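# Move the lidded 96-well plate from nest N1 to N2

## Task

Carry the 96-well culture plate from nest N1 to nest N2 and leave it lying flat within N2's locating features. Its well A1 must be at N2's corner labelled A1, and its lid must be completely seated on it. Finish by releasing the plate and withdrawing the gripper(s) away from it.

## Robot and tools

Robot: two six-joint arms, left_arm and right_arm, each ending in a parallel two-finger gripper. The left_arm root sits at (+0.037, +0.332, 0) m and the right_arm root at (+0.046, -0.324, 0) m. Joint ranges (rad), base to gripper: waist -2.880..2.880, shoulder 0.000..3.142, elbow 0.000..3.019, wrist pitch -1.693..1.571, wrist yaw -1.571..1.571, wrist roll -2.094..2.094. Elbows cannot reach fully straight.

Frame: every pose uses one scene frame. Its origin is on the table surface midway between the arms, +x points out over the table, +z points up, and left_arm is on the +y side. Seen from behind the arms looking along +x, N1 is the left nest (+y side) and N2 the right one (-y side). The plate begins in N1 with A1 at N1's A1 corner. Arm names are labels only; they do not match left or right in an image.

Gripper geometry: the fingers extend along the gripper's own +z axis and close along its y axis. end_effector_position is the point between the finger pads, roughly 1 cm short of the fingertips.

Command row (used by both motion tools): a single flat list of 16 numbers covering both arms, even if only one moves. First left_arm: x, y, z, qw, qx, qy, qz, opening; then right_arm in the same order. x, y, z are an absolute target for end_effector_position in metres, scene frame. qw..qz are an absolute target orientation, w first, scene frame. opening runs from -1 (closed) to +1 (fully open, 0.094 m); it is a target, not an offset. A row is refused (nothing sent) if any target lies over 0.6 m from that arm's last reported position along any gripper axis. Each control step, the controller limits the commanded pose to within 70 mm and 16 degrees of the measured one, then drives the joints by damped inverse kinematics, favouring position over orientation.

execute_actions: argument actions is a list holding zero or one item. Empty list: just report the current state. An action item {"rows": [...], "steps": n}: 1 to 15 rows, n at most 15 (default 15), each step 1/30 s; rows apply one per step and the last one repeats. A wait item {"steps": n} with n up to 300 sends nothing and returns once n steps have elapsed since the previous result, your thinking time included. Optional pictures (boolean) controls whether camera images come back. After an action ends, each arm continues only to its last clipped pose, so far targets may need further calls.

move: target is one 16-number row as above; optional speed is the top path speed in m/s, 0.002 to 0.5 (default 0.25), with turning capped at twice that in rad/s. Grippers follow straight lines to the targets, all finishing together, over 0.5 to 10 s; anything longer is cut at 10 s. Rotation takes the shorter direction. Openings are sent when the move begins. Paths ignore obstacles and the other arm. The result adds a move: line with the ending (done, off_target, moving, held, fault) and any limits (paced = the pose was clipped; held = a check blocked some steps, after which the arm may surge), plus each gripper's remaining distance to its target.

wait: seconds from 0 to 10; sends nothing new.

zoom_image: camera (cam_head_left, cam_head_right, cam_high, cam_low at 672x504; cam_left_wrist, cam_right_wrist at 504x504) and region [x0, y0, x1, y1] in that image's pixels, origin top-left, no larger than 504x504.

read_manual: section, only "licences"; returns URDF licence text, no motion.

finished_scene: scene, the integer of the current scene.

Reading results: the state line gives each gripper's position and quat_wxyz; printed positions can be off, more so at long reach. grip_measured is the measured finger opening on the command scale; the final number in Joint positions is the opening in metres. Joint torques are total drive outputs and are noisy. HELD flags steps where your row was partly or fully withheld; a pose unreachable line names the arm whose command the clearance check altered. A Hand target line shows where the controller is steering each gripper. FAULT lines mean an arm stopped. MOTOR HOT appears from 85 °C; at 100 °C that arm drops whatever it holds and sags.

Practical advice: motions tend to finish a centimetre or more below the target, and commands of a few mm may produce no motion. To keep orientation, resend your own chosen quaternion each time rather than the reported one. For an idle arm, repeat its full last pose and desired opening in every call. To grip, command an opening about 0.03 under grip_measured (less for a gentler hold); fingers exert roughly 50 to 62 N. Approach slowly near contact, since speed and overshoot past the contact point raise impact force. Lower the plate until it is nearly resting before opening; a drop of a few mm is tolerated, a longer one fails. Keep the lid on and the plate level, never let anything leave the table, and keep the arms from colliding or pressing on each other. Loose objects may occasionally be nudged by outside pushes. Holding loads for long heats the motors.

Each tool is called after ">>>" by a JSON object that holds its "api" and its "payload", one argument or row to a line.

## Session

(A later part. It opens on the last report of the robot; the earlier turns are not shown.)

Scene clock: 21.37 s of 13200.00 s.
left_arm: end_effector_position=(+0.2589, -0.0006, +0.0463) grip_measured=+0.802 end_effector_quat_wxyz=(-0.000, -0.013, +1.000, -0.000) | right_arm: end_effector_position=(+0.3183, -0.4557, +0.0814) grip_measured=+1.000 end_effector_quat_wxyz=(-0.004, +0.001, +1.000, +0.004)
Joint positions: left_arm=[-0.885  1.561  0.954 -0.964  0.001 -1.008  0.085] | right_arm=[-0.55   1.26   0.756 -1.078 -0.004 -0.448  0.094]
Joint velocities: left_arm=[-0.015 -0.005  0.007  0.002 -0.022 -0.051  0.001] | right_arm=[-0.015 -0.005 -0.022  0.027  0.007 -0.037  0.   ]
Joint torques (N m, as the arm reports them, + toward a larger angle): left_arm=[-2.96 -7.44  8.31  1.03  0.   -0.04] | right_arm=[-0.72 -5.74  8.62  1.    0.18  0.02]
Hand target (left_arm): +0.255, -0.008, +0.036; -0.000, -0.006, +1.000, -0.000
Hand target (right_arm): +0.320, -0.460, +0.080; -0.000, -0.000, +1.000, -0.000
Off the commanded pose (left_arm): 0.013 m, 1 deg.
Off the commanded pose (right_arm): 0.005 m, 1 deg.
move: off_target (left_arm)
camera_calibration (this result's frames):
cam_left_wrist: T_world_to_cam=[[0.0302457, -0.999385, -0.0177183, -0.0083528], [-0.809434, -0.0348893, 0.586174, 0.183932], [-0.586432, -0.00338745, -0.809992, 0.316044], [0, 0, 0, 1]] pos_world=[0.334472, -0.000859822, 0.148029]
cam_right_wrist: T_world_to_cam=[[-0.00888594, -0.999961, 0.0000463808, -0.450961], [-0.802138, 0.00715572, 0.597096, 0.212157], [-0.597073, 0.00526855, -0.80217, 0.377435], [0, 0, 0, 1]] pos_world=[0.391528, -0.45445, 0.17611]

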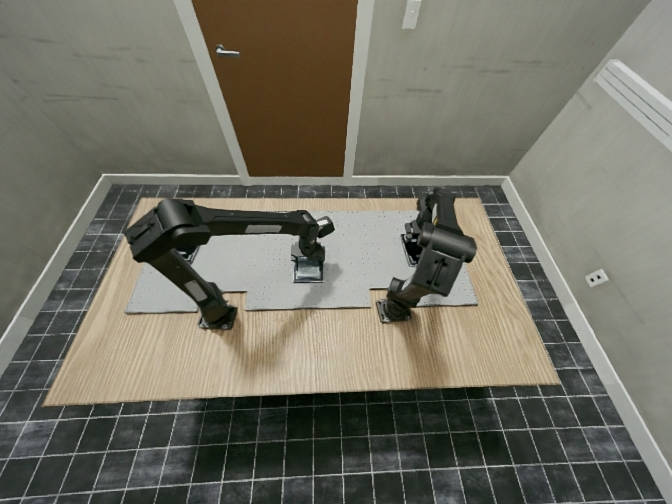

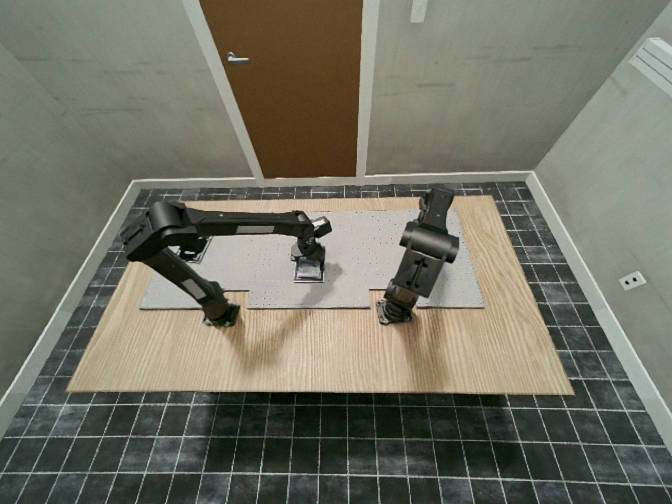

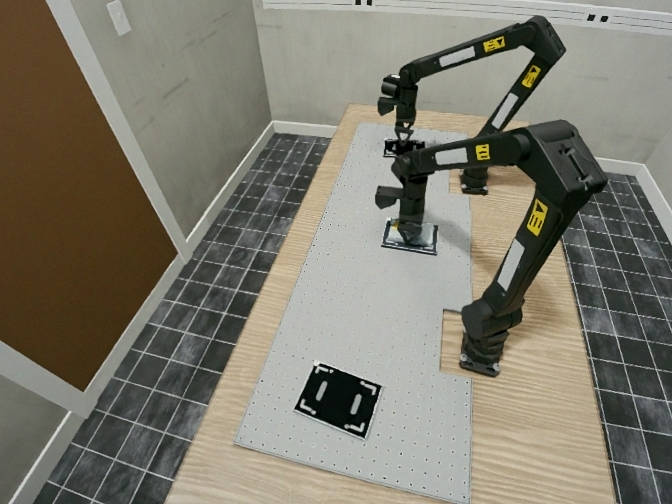

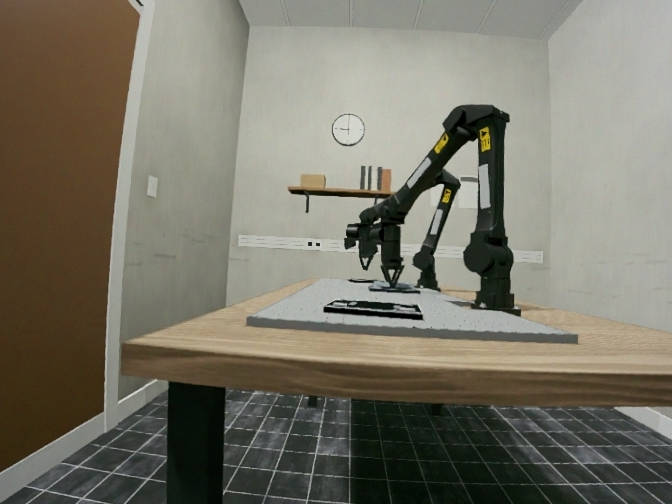

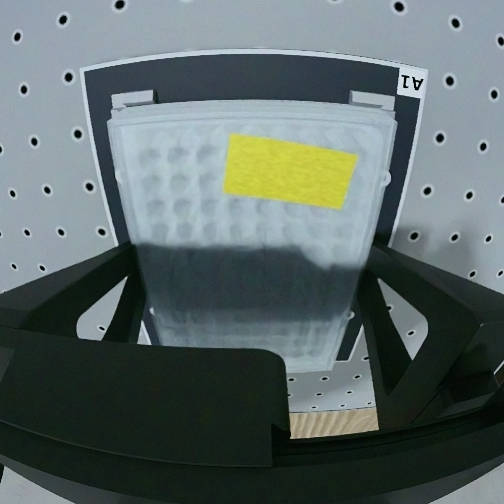

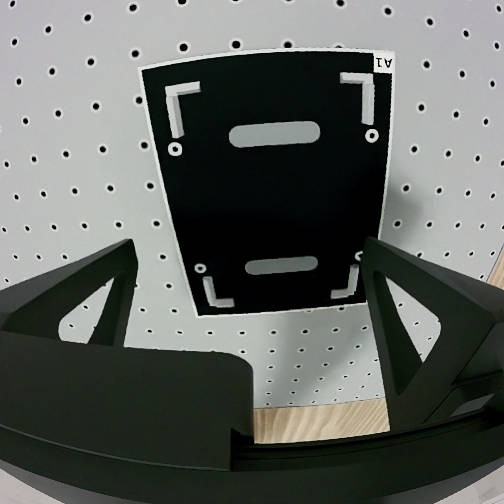

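Release, lift gently, swap.

>>> {"api": "execute_actions", "payload": {
  "actions": [
    {"rows":[[0.257,-0.006,0.04,0,-0.01,1,0,1,0.32,-0.46,0.08,0,0,1,0,1]],"steps":8}
  ],
  "pictures": false
}}

>>> {"api": "execute_actions", "payload": {
  "actions": [
    {"rows":[[0.264,-0.011,0.056,0.008,-0.01,1,-0.014,1,0.32,-0.46,0.09,0,0,1,0,1],[0.271,-0.02,0.07,0.016,-0.01,0.9995,-0.027,1,0.32,-0.46,0.10,0,0,1,0,1],[0.271,-0.02,0.074,0.016,-0.01,0.9995,-0.027,1,0.32,-0.46,0.11,0,0,1,0,1],[0.271,-0.02,0.078,0.016,-0.01,0.9995,-0.027,1,0.32,-0.46,0.12,0,0,1,0,1],[0.271,-0.02,0.083,0.016,-0.01,0.9995,-0.027,1,0.32,-0.46,0.13,0,0,1,0,1]]}
  ],
  "pictures": false
}}

>>> {"api": "execute_actions", "payload": {
  "actions": [
    {"rows":[[0.272,-0.022,0.093,0.016,-0.01,0.9995,-0.027,1,0.32,-0.46,0.13,0,0,1,0,1],[0.272,-0.022,0.103,0.016,-0.01,0.9995,-0.027,1,0.32,-0.46,0.13,0,0,1,0,1],[0.272,-0.022,0.115,0.016,-0.01,0.9995,-0.027,1,0.32,-0.46,0.13,0,0,1,0,1]]}
  ],
  "pictures": false
}}

>>> {"api": "move", "payload": {
  "target": [0.3,0.4,0.2,0,0,1,0,1,0.25,0.005,0.11,0,0.01,1,0,1]
}}

>>> {"api": "move", "payload": {
  "target": [0.3,0.4,0.2,0,0,1,0,1,0.244,0.006,0.052,0,0.01,1,0,1],
  "speed": 0.04
}}

Scene clock: 25.00 s of 13200.00 s.
left_arm: end_effector_position=(+0.2588, -0.0006, +0.0460) grip_measured=+1.000 end_effector_quat_wxyz=(-0.000, -0.013, +1.000, -0.000) | right_arm: end_effector_position=(+0.3183, -0.4557, +0.0814) grip_measured=+1.000 end_effector_quat_wxyz=(-0.004, +0.001, +1.000, +0.004)
Joint positions: left_arm=[-0.885  1.561  0.954 -0.964  0.001 -1.008  0.094] | right_arm=[-0.55   1.26   0.756 -1.078 -0.004 -0.448  0.094]
Joint velocities: left_arm=[-0.015  0.005 -0.007  0.012 -0.007  0.007  0.   ] | right_arm=[ 0.005 -0.015 -0.002 -0.007  0.022 -0.022  0.   ]
Joint torques (N m, as the arm reports them, + toward a larger angle): left_arm=[-2.52 -7.71  8.47  0.66 -0.03 -0.12] | right_arm=[-0.44 -5.53  8.66  0.95  0.19  0.01]
Hand target (left_arm): +0.257, -0.006, +0.040; -0.000, -0.010, +1.000, -0.000
Hand target (right_arm): +0.320, -0.460, +0.080; -0.000, -0.000, +1.000, -0.000
Off the commanded pose (left_arm): 0.008 m, 0 deg.
Off the commanded pose (right_arm): 0.005 m, 1 deg.
Steps of this call (steps 1 to 90: nothing new was sent; then 0.37 s passed at rest; steps 91 to 98: all 8 steps of this action). Readings (end_effector_position):
91: left_arm (+0.2588, -0.0006, +0.0463) | right_arm (+0.3183, -0.4557, +0.0814)
92: left_arm (+0.2588, -0.0006, +0.0463) | right_arm (+0.3183, -0.4557, +0.0814)
94: left_arm (+0.2588, -0.0006, +0.0460) | right_arm (+0.3183, -0.4557, +0.0814)
98: the state above

Scene clock: 25.50 s of 13200.00 s.
left_arm: end_effector_position=(+0.2616, -0.0048, +0.0602) grip_measured=+1.000 end_effector_quat_wxyz=(+0.003, -0.013, +1.000, -0.005) | right_arm: end_effector_position=(+0.3074, -0.4505, +0.1126) grip_measured=+1.000 end_effector_quat_wxyz=(-0.014, +0.001, +1.000, +0.008)
Joint positions: left_arm=[-0.885  1.543  0.977 -0.992  0.001 -1.008  0.094] | right_arm=[-0.55   1.196  0.794 -1.2   -0.003 -0.448  0.094]
Joint velocities: left_arm=[-0.015 -0.015 -0.017  0.002 -0.007  0.11   0.   ] | right_arm=[ 0.005 -0.005  0.012 -0.017 -0.037  0.007  0.   ]
Joint torques (N m, as the arm reports them, + toward a larger angle): left_arm=[ -1.41 -11.8   12.15  -0.55   0.09   0.03] | right_arm=[-0.69 -5.16 13.29 -0.6   0.18  0.01]
Hand target (left_arm): +0.271, -0.019, +0.084; +0.016, -0.010, +0.999, -0.027
Hand target (right_arm): +0.320, -0.460, +0.130; +0.000, -0.000, +1.000, -0.000
Off the commanded pose (left_arm): 0.029 m, 3 deg.
Off the commanded pose (right_arm): 0.024 m, 2 deg.
Steps of this call (steps 1 to 15: all 15 steps of this action). Readings (end_effector_position):
1: left_arm (+0.2588, -0.0006, +0.0460) | right_arm (+0.3183, -0.4557, +0.0814)
2: left_arm (+0.2588, -0.0006, +0.0460) | right_arm (+0.3171, -0.4551, +0.0816)
4: left_arm (+0.2589, -0.0008, +0.0468) | right_arm (+0.3100, -0.4517, +0.0841)
8: left_arm (+0.2594, -0.0016, +0.0537) | right_arm (+0.3005, -0.4472, +0.0994)
15: the state above

Scene clock: 26.00 s of 13200.00 s.
left_arm: end_effector_position=(+0.2647, -0.0094, +0.0959) grip_measured=+1.000 end_effector_quat_wxyz=(+0.006, -0.013, +1.000, -0.010) | right_arm: end_effector_position=(+0.3074, -0.4505, +0.1126) grip_measured=+1.000 end_effector_quat_wxyz=(-0.014, +0.001, +1.000, +0.008)
Joint positions: left_arm=[-0.885  1.501  1.035 -1.082  0.001 -1.008  0.094] | right_arm=[-0.55   1.196  0.794 -1.2   -0.003 -0.448  0.094]
Joint velocities: left_arm=[-0.015  0.005 -0.007 -0.002 -0.007  0.007  0.   ] | right_arm=[-0.005 -0.005 -0.002  0.002  0.051 -0.022  0.   ]
Joint torques (N m, as the arm reports them, + toward a larger angle): left_arm=[ -1.38 -10.83  12.41  -0.41   0.08   0.01] | right_arm=[-0.23 -5.18 13.32 -0.55  0.18  0.03]
Hand target (left_arm): +0.271, -0.020, +0.116; +0.016, -0.010, +0.999, -0.027
Hand target (right_arm): +0.320, -0.460, +0.130; +0.000, -0.000, +1.000, -0.000
Off the commanded pose (left_arm): 0.024 m, 2 deg.
Off the commanded pose (right_arm): 0.024 m, 2 deg.
Steps of this call (steps 1 to 15: all 15 steps of this action). Readings (end_effector_position):
1: left_arm (+0.2612, -0.0043, +0.0607) | right_arm (+0.3074, -0.4505, +0.1126)
2: left_arm (+0.2604, -0.0031, +0.0622) | right_arm (+0.3074, -0.4505, +0.1126)
4: left_arm (+0.2589, -0.0008, +0.0691) | right_arm (+0.3074, -0.4505, +0.1126)
8: left_arm (+0.2621, -0.0056, +0.0877) | right_arm (+0.3074, -0.4505, +0.1126)
15: the state above

Scene clock: 28.77 s of 13200.00 s.
left_arm: end_effector_position=(+0.2804, +0.4018, +0.1835) grip_measured=+1.000 end_effector_quat_wxyz=(-0.007, -0.003, +1.000, +0.014) | right_arm: end_effector_position=(+0.2372, -0.0177, +0.0936) grip_measured=+1.000 end_effector_quat_wxyz=(-0.024, +0.003, +0.999, -0.037)
Joint positions: left_arm=[ 0.357  1.007  0.855 -1.426 -0.031  0.253  0.094] | right_arm=[ 0.914  1.452  0.973 -1.18  -0.002  1.019  0.094]
Joint velocities: left_arm=[-0.015  0.005  0.012 -0.002  0.022  0.095  0.   ] | right_arm=[-0.005  0.005  0.007 -0.002 -0.051 -0.037  0.   ]
Joint torques (N m, as the arm reports them, + toward a larger angle): left_arm=[-1.02 -1.69 14.23 -0.43  0.17  0.07] | right_arm=[-0.15 -8.54 12.79  0.59  0.31  0.21]
Hand target (left_arm): +0.291, +0.406, +0.198; +0.002, -0.000, +1.000, +0.015
Hand target (right_arm): +0.251, +0.001, +0.110; -0.006, +0.010, +1.000, -0.013
Off the commanded pose (left_arm): 0.026 m, 2 deg.
Off the commanded pose (right_arm): 0.031 m, 5 deg.
move: off_target (left_arm, right_arm)
camera_calibration (this result's frames):
cam_left_wrist: T_world_to_cam=[[0.0109658, -0.998845, -0.0467835, 0.406043], [-0.801222, -0.0367693, 0.597237, 0.131342], [-0.598267, 0.0309348, -0.800699, 0.429006], [0, 0, 0, 1]] pos_world=[0.357441, 0.397133, 0.284059]
cam_right_wrist: T_world_to_cam=[[-0.0105547, -0.996435, 0.0836968, -0.0211066], [-0.77802, 0.0607634, 0.625294, 0.129288], [-0.62815, -0.058518, -0.775888, 0.340238], [0, 0, 0, 1]] pos_world=[0.314086, -0.0089773, 0.18491]

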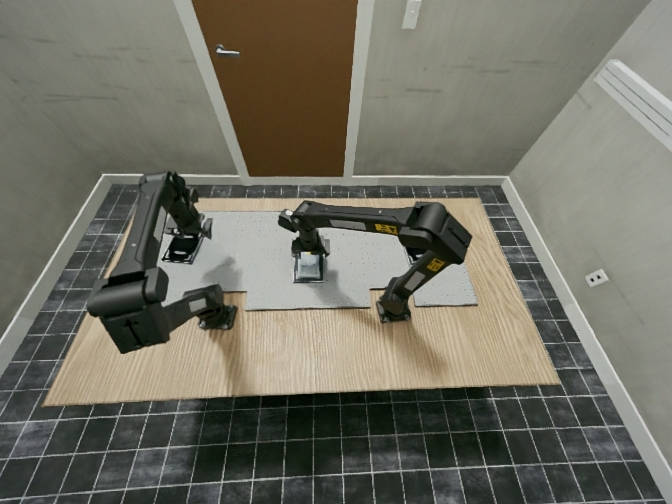

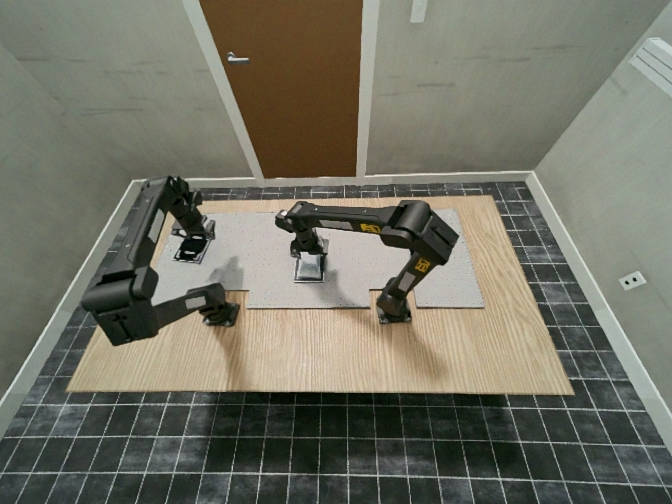

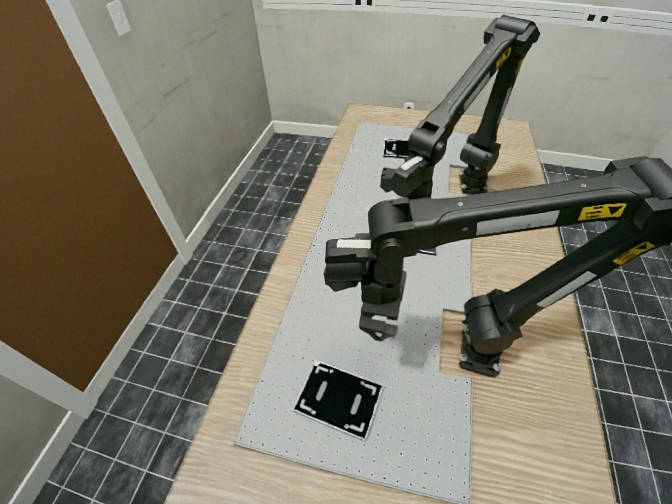

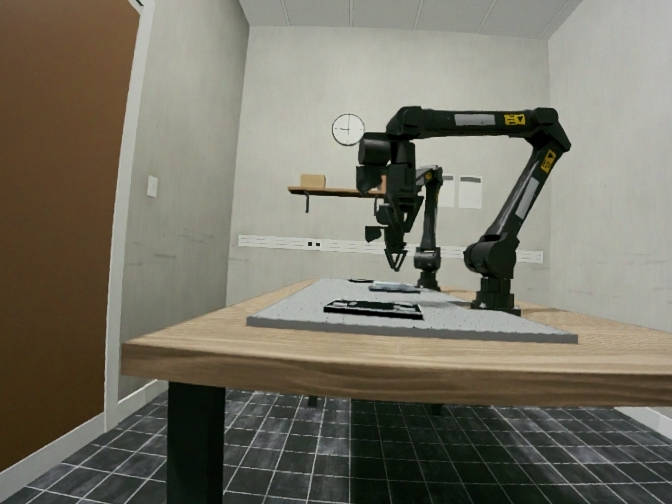

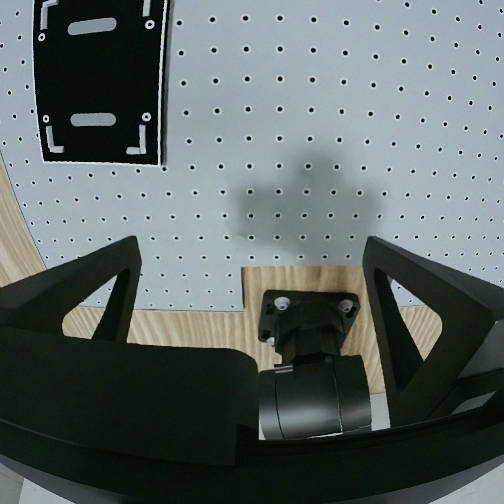

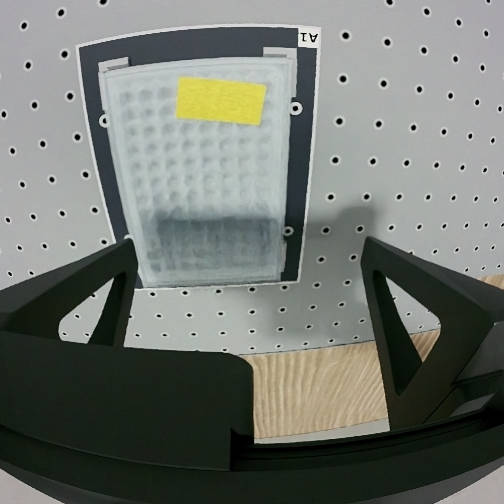

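Scene clock: 30.27 s of 13200.00 s.
left_arm: end_effector_position=(+0.2862, +0.3983, +0.1839) grip_measured=+1.000 end_effector_quat_wxyz=(-0.011, -0.003, +1.000, -0.001) | right_arm: end_effector_position=(+0.2453, +0.0023, +0.0548) grip_measured=+1.000 end_effector_quat_wxyz=(-0.003, +0.008, +1.000, -0.003)
Joint positions: left_arm=[ 0.357  1.032  0.872 -1.433 -0.003  0.253  0.094] | right_arm=[ 0.924  1.511  0.923 -0.99  -0.002  1.039  0.094]
Joint velocities: left_arm=[-0.015 -0.024 -0.007  0.007  0.007  0.066  0.   ] | right_arm=[ 0.005 -0.005 -0.002  0.007 -0.007 -0.022  0.   ]
Joint torques (N m, as the arm reports them, + toward a larger angle): left_arm=[-1.75 -1.91 14.72 -0.6   0.21  0.01] | right_arm=[ 0.61 -8.53  7.97  0.88  0.23  0.2 ]
Hand target (left_arm): +0.299, +0.400, +0.200; +0.000, -0.000, +1.000, +0.000
Hand target (right_arm): +0.244, +0.006, +0.051; +0.000, +0.009, +1.000, -0.000
Off the commanded pose (left_arm): 0.021 m, 1 deg.
Off the commanded pose (right_arm): 0.005 m, 1 deg.
move: off_target (left_arm)
camera_calibration (this result's frames):
cam_left_wrist: T_world_to_cam=[[0.011155, -0.999813, -0.0157829, 0.397162], [-0.796923, -0.0184228, 0.6038, 0.125884], [-0.603978, 0.00584236, -0.796979, 0.443897], [0, 0, 0, 1]] pos_world=[0.363994, 0.396813, 0.284036]
cam_right_wrist: T_world_to_cam=[[-0.0233371, -0.999619, 0.0147497, 0.0090911], [-0.803923, 0.0275344, 0.594095, 0.16685], [-0.594275, 0.00200683, -0.804259, 0.3095], [0, 0, 0, 1]] pos_world=[0.318275, 0.0038724, 0.14966]

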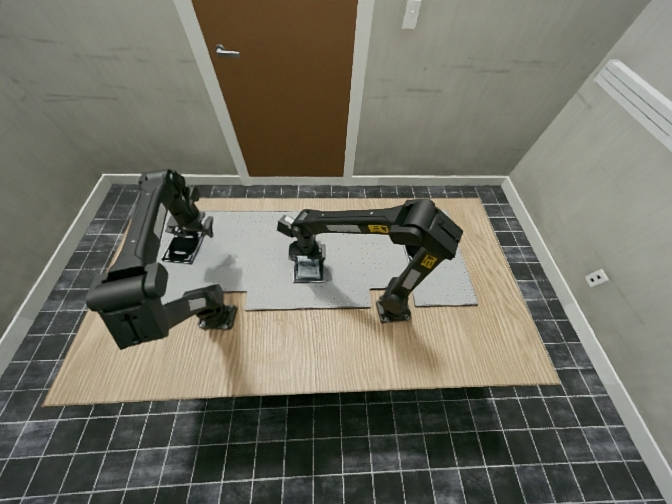

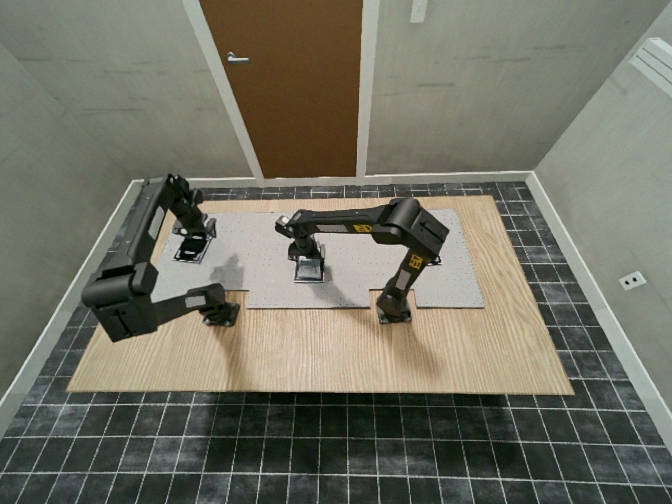

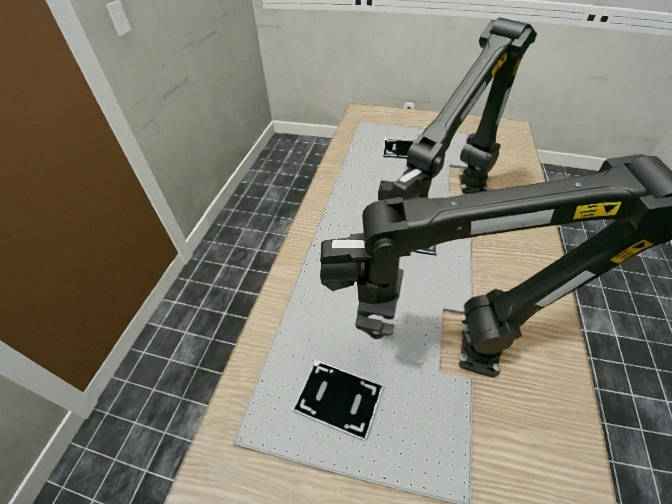

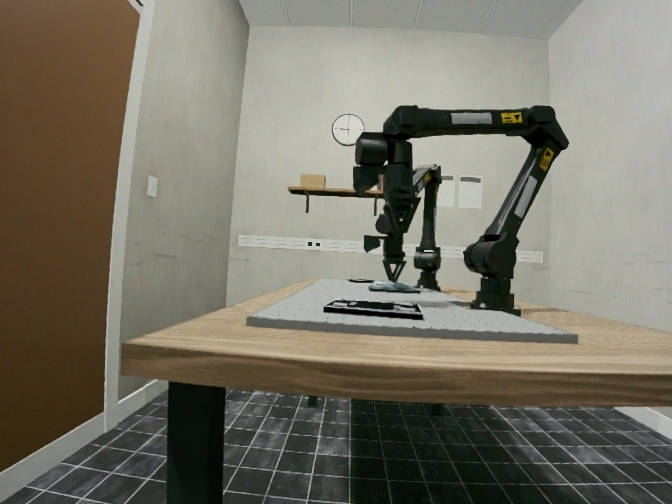

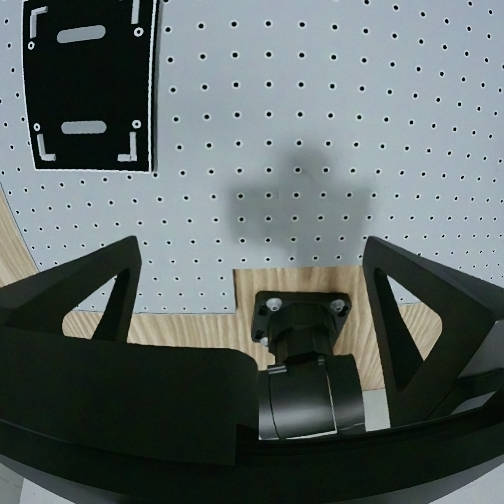

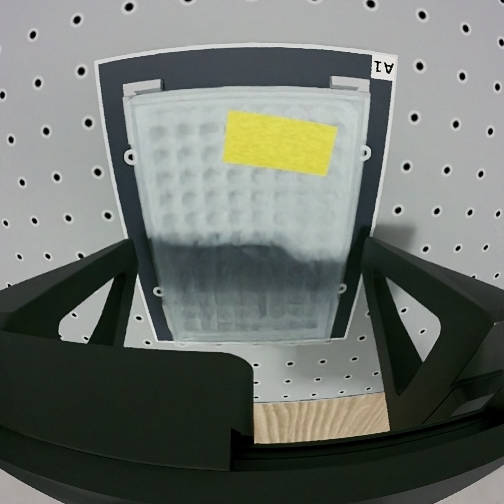

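>>> {"api": "move", "payload": {
  "target": [0.3,0.4,0.2,0,0,1,0,1,0.243,0.006,0.024,0,-0.006,1,0,1],
  "speed": 0.02
}}

>>> {"api": "execute_actions", "payload": {
  "actions": [
    {"rows":[[0.3,0.4,0.2,0,0,1,0,1,0.244,0.005,0.028,0,-0.002,1,0,0.77]]}
  ],
  "pictures": false
}}

Scene clock: 32.73 s of 13200.00 s.
left_arm: end_effector_position=(+0.2862, +0.3982, +0.1839) grip_measured=+1.000 end_effector_quat_wxyz=(-0.011, -0.003, +1.000, -0.002) | right_arm: end_effector_position=(+0.2460, +0.0042, +0.0340) grip_measured=+1.000 end_effector_quat_wxyz=(-0.000, +0.004, +1.000, +0.001)
Joint positions: left_arm=[ 0.357  1.032  0.872 -1.434 -0.003  0.253  0.094] | right_arm=[ 0.925  1.546  0.896 -0.92  -0.002  1.033  0.094]
Joint velocities: left_arm=[ 0.005 -0.005  0.007 -0.002 -0.022  0.037  0.   ] | right_arm=[-0.024  0.005  0.017 -0.017 -0.022 -0.022  0.   ]
Joint torques (N m, as the arm reports them, + toward a larger angle): left_arm=[-1.44 -1.95 14.56 -0.46  0.22 -0.03] | right_arm=[ 0.45 -7.74  7.01  1.47  0.21  0.03]
Hand target (left_arm): +0.299, +0.400, +0.200; +0.000, -0.000, +1.000, -0.000
Hand target (right_arm): +0.243, +0.006, +0.024; -0.000, -0.006, +1.000, -0.000
Off the commanded pose (left_arm): 0.021 m, 1 deg.
Off the commanded pose (right_arm): 0.011 m, 1 deg.
move: off_target (left_arm, right_arm)
camera_calibration (this result's frames):
cam_left_wrist: T_world_to_cam=[[0.0111593, -0.99982, -0.0153196, 0.396992], [-0.796759, -0.0181479, 0.604025, 0.125625], [-0.604194, 0.00546551, -0.796818, 0.444036], [0, 0, 0, 1]] pos_world=[0.363947, 0.396773, 0.284017]
cam_right_wrist: T_world_to_cam=[[-0.0161421, -0.999846, 0.00681832, 0.00981654], [-0.806897, 0.0170535, 0.590446, 0.180571], [-0.590472, 0.00402938, -0.807048, 0.292304], [0, 0, 0, 1]] pos_world=[0.318458, 0.00555786, 0.129219]

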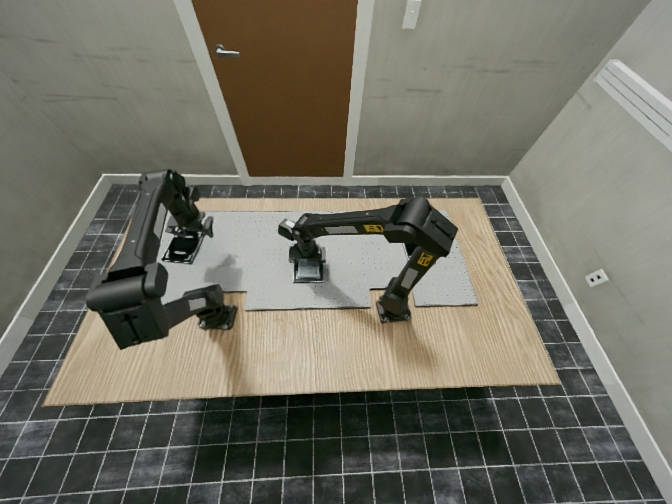

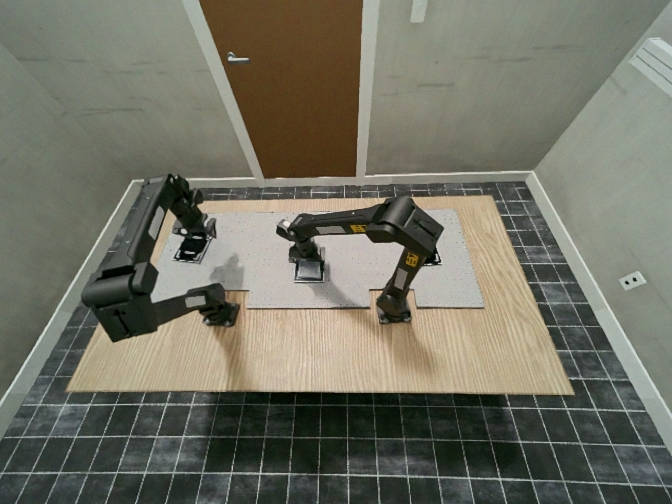

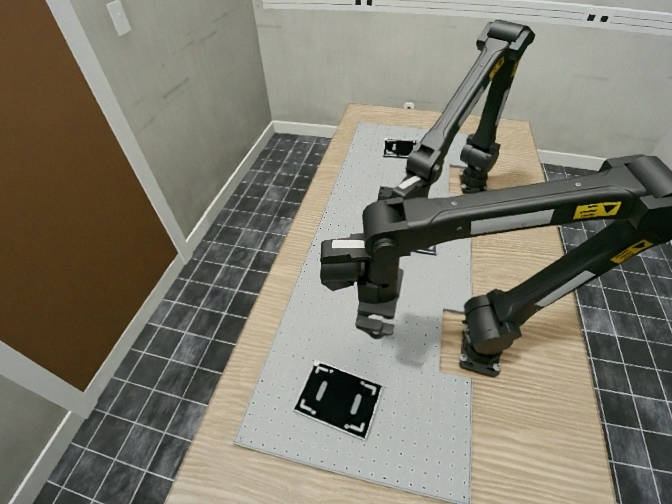

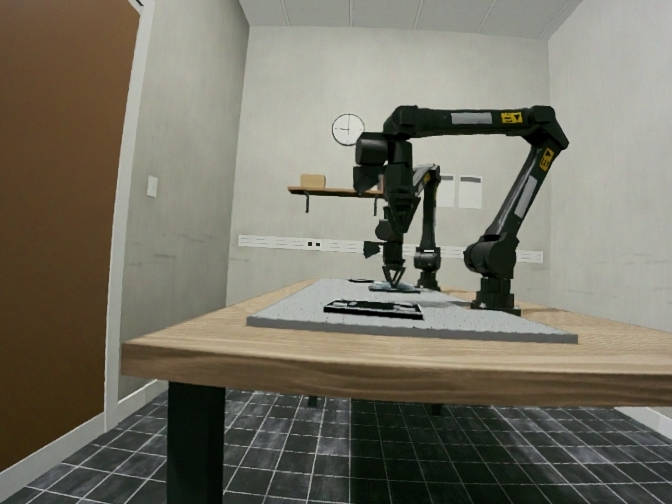

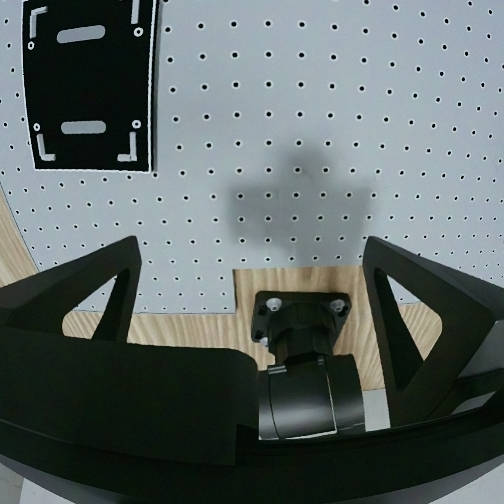

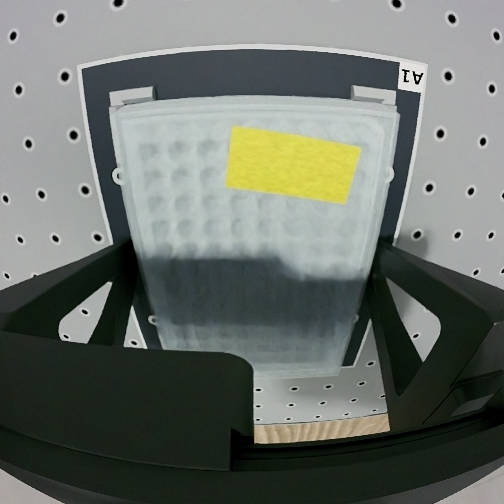

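Scene clock: 33.23 s of 13200.00 s.
left_arm: end_effector_position=(+0.2862, +0.3982, +0.1839) grip_measured=+1.000 end_effector_quat_wxyz=(-0.011, -0.003, +1.000, -0.002) | right_arm: end_effector_position=(+0.2460, +0.0026, +0.0340) grip_measured=+0.805 end_effector_quat_wxyz=(+0.001, +0.005, +1.000, -0.001)
Joint positions: left_arm=[ 0.357  1.032  0.872 -1.434 -0.003  0.253  0.094] | right_arm=[ 0.924  1.543  0.894 -0.921  0.002  1.033  0.085]
Joint velocities: left_arm=[-0.015 -0.005  0.002  0.002 -0.037  0.022  0.   ] | right_arm=[ 0.005 -0.005 -0.007 -0.022 -0.022 -0.051 -0.   ]
Joint torques (N m, as the arm reports them, + toward a larger angle): left_arm=[-1.46 -1.75 14.57 -0.47  0.2  -0.04] | right_arm=[ 0.59 -8.26  7.56  0.96  0.06  0.05]
Hand target (left_arm): +0.299, +0.400, +0.200; +0.000, -0.000, +1.000, -0.000
Hand target (right_arm): +0.244, +0.005, +0.028; -0.000, -0.002, +1.000, -0.000
Off the commanded pose (left_arm): 0.021 m, 1 deg.
Off the commanded pose (right_arm): 0.007 m, 1 deg.
Steps of this call (steps 1 to 15: all 15 steps of this action). Readings (end_effector_position):
1: left_arm (+0.2862, +0.3982, +0.1839) | right_arm (+0.2461, +0.0041, +0.0340)
2: left_arm (+0.2862, +0.3982, +0.1839) | right_arm (+0.2459, +0.0027, +0.0337)
4: left_arm (+0.2862, +0.3982, +0.1839) | right_arm (+0.2461, +0.0026, +0.0340)
8: left_arm (+0.2862, +0.3982, +0.1839) | right_arm (+0.2460, +0.0026, +0.0340)
15: the state above

>>> {"api": "execute_actions", "payload": {
  "actions": [
    {"rows":[[0.3,0.4,0.2,0,0,1,0,1,0.250,0.012,0.043,0.007,0,1,0.013,0.77],[0.3,0.4,0.2,0,0,1,0,1,0.256,0.020,0.057,0.014,0,0.9996,0.025,0.77],[0.3,0.4,0.2,0,0,1,0,1,0.256,0.020,0.062,0.014,0,0.9996,0.025,0.77],[0.3,0.4,0.2,0,0,1,0,1,0.256,0.020,0.067,0.014,0,0.9996,0.025,0.77],[0.3,0.4,0.2,0,0,1,0,1,0.256,0.020,0.073,0.014,0,0.9996,0.025,0.77],[0.3,0.4,0.2,0,0,1,0,1,0.256,0.020,0.08,0.014,0,0.9996,0.025,0.77]],"steps":15}
  ],
  "pictures": false
}}

>>> {"api": "move", "payload": {
  "target": [0.3,0.4,0.2,0,0,1,0,1,0.316,-0.47,0.105,0,-0.045,0.999,0,0.77]
}}

>>> {"api": "move", "payload": {
  "target": [0.3,0.4,0.2,0,0,1,0,1,0.316,-0.47,0.055,0,-0.045,0.999,0,0.77],
  "speed": 0.04
}}

Scene clock: 37.33 s of 13200.00 s.
left_arm: end_effector_position=(+0.2862, +0.3982, +0.1839) grip_measured=+1.000 end_effector_quat_wxyz=(-0.011, -0.003, +1.000, -0.002) | right_arm: end_effector_position=(+0.2465, +0.0033, +0.0610) grip_measured=+0.805 end_effector_quat_wxyz=(+0.005, +0.005, +1.000, +0.007)
Joint positions: left_arm=[ 0.357  1.032  0.872 -1.434 -0.003  0.253  0.094] | right_arm=[ 0.924  1.489  0.917 -0.981  0.002  1.033  0.085]
Joint velocities: left_arm=[-0.015 -0.015 -0.007 -0.007 -0.022 -0.007  0.   ] | right_arm=[-0.005 -0.005 -0.017  0.002 -0.007  0.007 -0.   ]
Joint torques (N m, as the arm reports them, + toward a larger angle): left_arm=[-1.65 -1.88 14.58 -0.43  0.21 -0.04] | right_arm=[-0.01 -8.89 12.64 -0.51  0.01  0.  ]
Hand target (left_arm): +0.299, +0.400, +0.200; +0.000, -0.000, +1.000, -0.000
Hand target (right_arm): +0.256, +0.019, +0.080; +0.015, -0.000, +1.000, +0.025
Off the commanded pose (left_arm): 0.021 m, 1 deg.
Off the commanded pose (right_arm): 0.027 m, 2 deg.
Steps of this call (steps 1 to 90: nothing new was sent; then 0.60 s passed at rest; steps 91 to 105: all 15 steps of this action). Readings (end_effector_position):
91: left_arm (+0.2862, +0.3982, +0.1839) | right_arm (+0.2461, +0.0026, +0.0341)
92: left_arm (+0.2862, +0.3982, +0.1839) | right_arm (+0.2461, +0.0027, +0.0345)
94: left_arm (+0.2862, +0.3982, +0.1839) | right_arm (+0.2455, +0.0017, +0.0360)
98: left_arm (+0.2862, +0.3982, +0.1839) | right_arm (+0.2429, -0.0026, +0.0477)
105: the state above

Scene clock: 40.13 s of 13200.00 s.
left_arm: end_effector_position=(+0.2855, +0.3980, +0.1831) grip_measured=+1.000 end_effector_quat_wxyz=(-0.012, -0.003, +1.000, -0.002) | right_arm: end_effector_position=(+0.2988, -0.4595, +0.0893) grip_measured=+0.805 end_effector_quat_wxyz=(-0.007, -0.037, +0.999, +0.019)
Joint positions: left_arm=[ 0.357  1.032  0.87  -1.434 -0.003  0.253  0.094] | right_arm=[-0.604  1.218  0.744 -1.129 -0.025 -0.578  0.085]
Joint velocities: left_arm=[-0.005 -0.005  0.012 -0.012  0.022 -0.037  0.   ] | right_arm=[-0.005 -0.005  0.012 -0.022  0.022  0.007 -0.001]
Joint torques (N m, as the arm reports them, + toward a larger angle): left_arm=[-1.71 -2.06 14.71 -0.45  0.19 -0.04] | right_arm=[ 0.1  -5.09 13.04 -0.49 -0.18  0.02]
Hand target (left_arm): +0.299, +0.400, +0.200; +0.000, -0.000, +1.000, -0.000
Hand target (right_arm): +0.314, -0.466, +0.106; +0.008, -0.045, +0.999, +0.013
Off the commanded pose (left_arm): 0.022 m, 1 deg.
Off the commanded pose (right_arm): 0.026 m, 3 deg.
move: off_target (left_arm, right_arm)
camera_calibration (this result's frames):
cam_left_wrist: T_world_to_cam=[[0.011126, -0.999829, -0.0147573, 0.396716], [-0.795421, -0.0177928, 0.605797, 0.124746], [-0.605956, 0.00499813, -0.795483, 0.443395], [0, 0, 0, 1]] pos_world=[0.363489, 0.396652, 0.282997]
cam_right_wrist: T_world_to_cam=[[0.0656247, -0.997395, -0.0299351, -0.473321], [-0.796679, -0.0704348, 0.600284, 0.154349], [-0.600829, -0.0155448, -0.799226, 0.363425], [0, 0, 0, 1]] pos_world=[0.372385, -0.455567, 0.183636]

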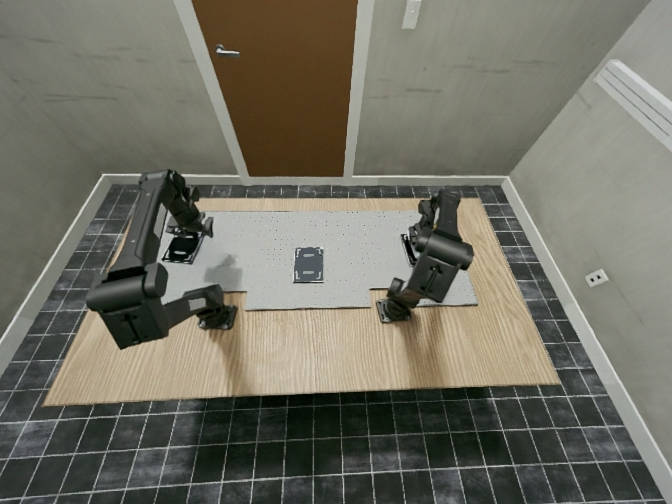

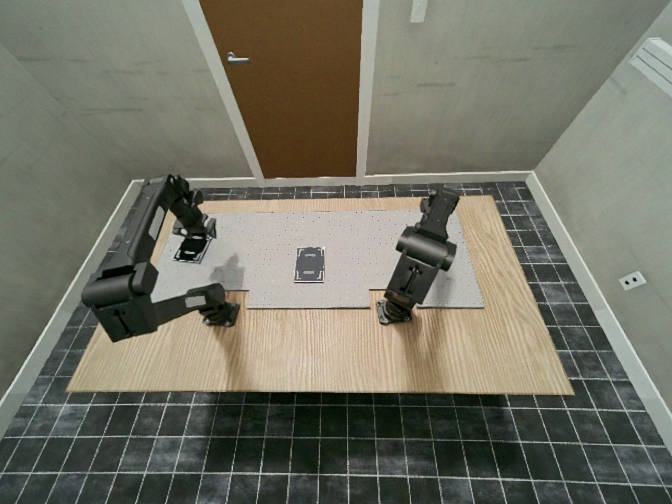

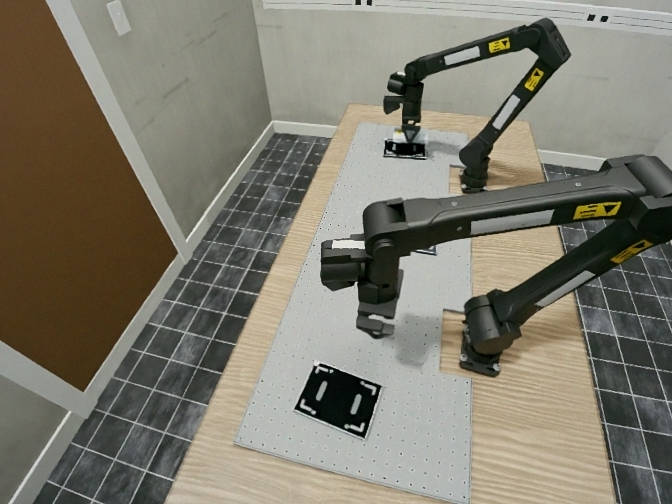

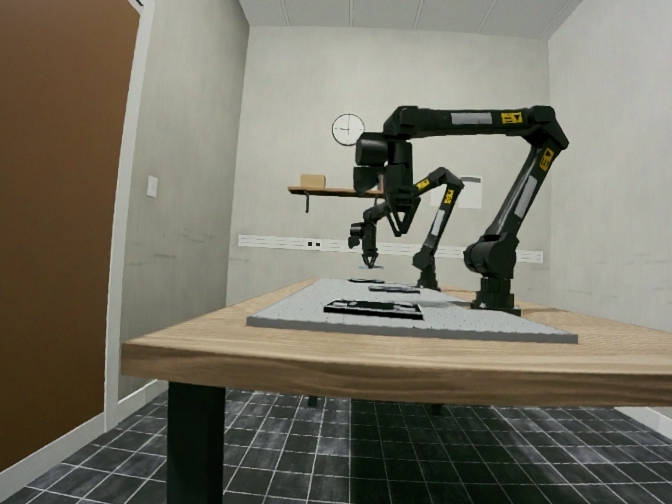

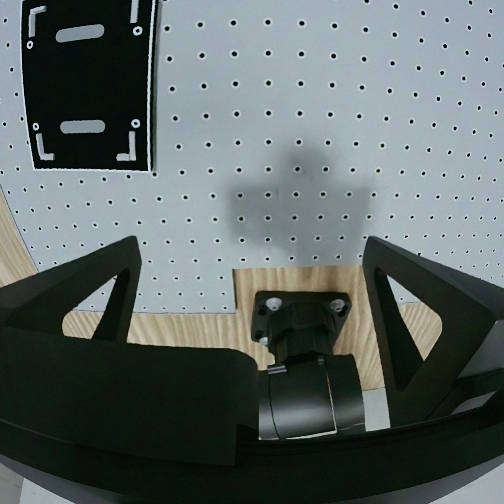

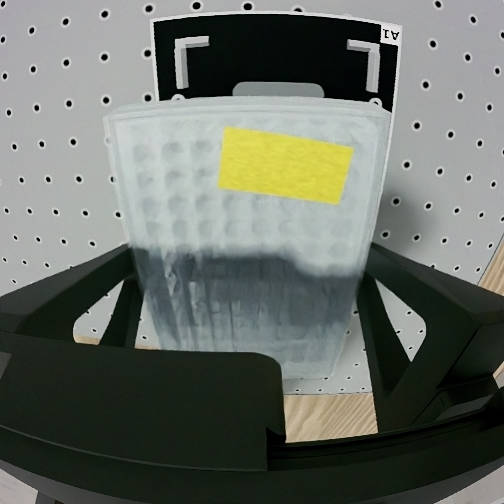

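Scene clock: 41.43 s of 13200.00 s.
left_arm: end_effector_position=(+0.2855, +0.3980, +0.1831) grip_measured=+1.000 end_effector_quat_wxyz=(-0.012, -0.003, +1.000, -0.002) | right_arm: end_effector_position=(+0.3120, -0.4701, +0.0562) grip_measured=+0.805 end_effector_quat_wxyz=(-0.004, -0.038, +0.999, +0.005)
Joint positions: left_arm=[ 0.357  1.032  0.87  -1.434 -0.003  0.253  0.094] | right_arm=[-0.602  1.307  0.719 -0.995 -0.004 -0.578  0.085]
Joint velocities: left_arm=[-0.005 -0.015 -0.002 -0.007 -0.022 -0.11   0.   ] | right_arm=[-0.005 -0.015  0.002  0.012  0.022  0.007  0.   ]
Joint torques (N m, as the arm reports them, + toward a larger angle): left_arm=[-1.58 -1.65 14.84 -0.36  0.21 -0.02] | right_arm=[ 0.39 -5.79  8.07  0.94  0.16  0.05]
Hand target (left_arm): +0.299, +0.400, +0.200; +0.000, -0.000, +1.000, -0.000
Hand target (right_arm): +0.316, -0.470, +0.055; -0.000, -0.045, +0.999, +0.000
Off the commanded pose (left_arm): 0.022 m, 1 deg.
Off the commanded pose (right_arm): 0.004 m, 1 deg.
move: off_target (left_arm)
camera_calibration (this result's frames):
cam_left_wrist: T_world_to_cam=[[0.011126, -0.999829, -0.0147573, 0.396716], [-0.795421, -0.0177928, 0.605797, 0.124746], [-0.605956, 0.00499813, -0.795483, 0.443395], [0, 0, 0, 1]] pos_world=[0.363489, 0.396652, 0.282997]
cam_right_wrist: T_world_to_cam=[[0.06849, -0.997651, -0.00125438, -0.488457], [-0.800746, -0.0557221, 0.596407, 0.192343], [-0.595076, -0.0398435, -0.802681, 0.331773], [0, 0, 0, 1]] pos_world=[0.384903, -0.463373, 0.150981]

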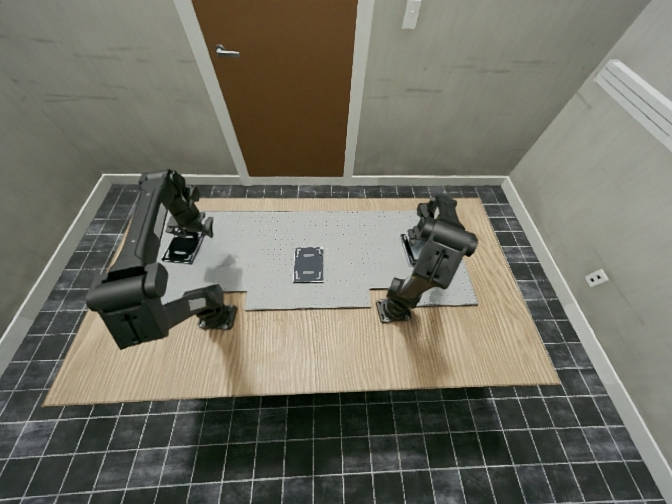

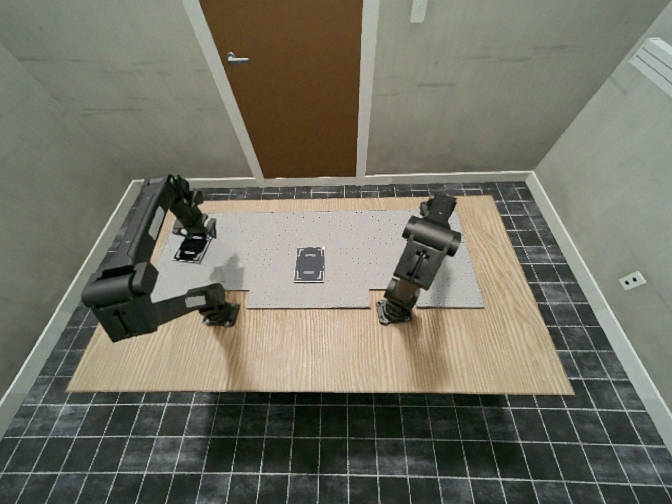

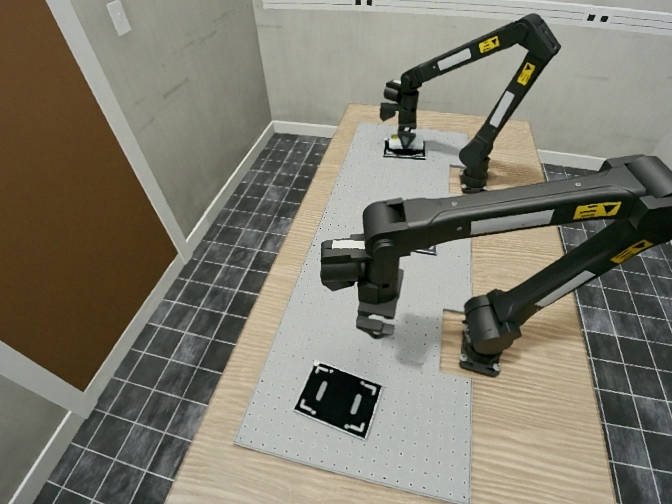

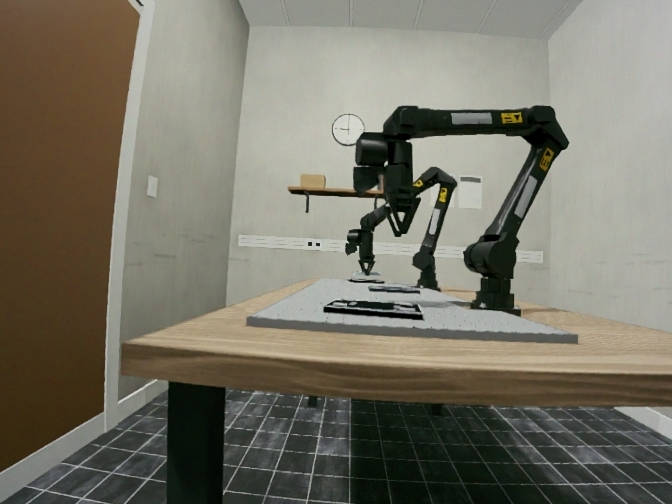

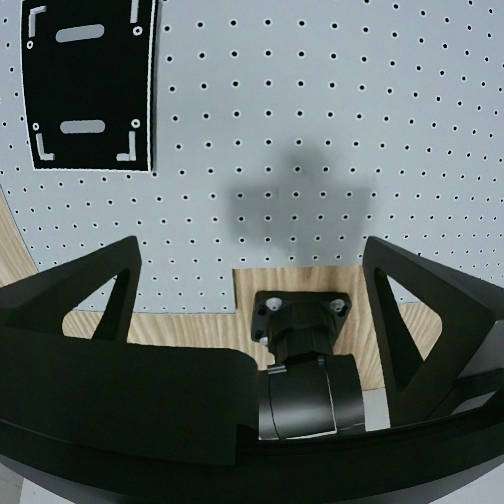

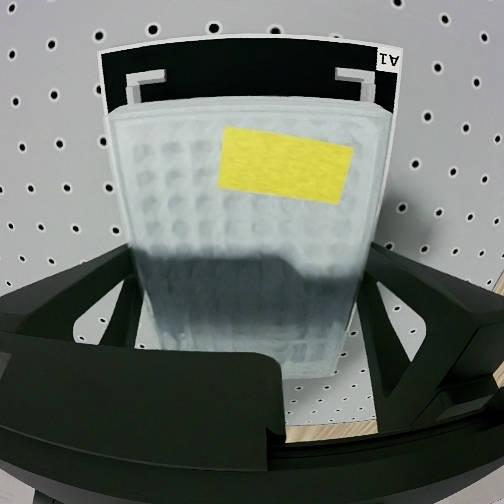

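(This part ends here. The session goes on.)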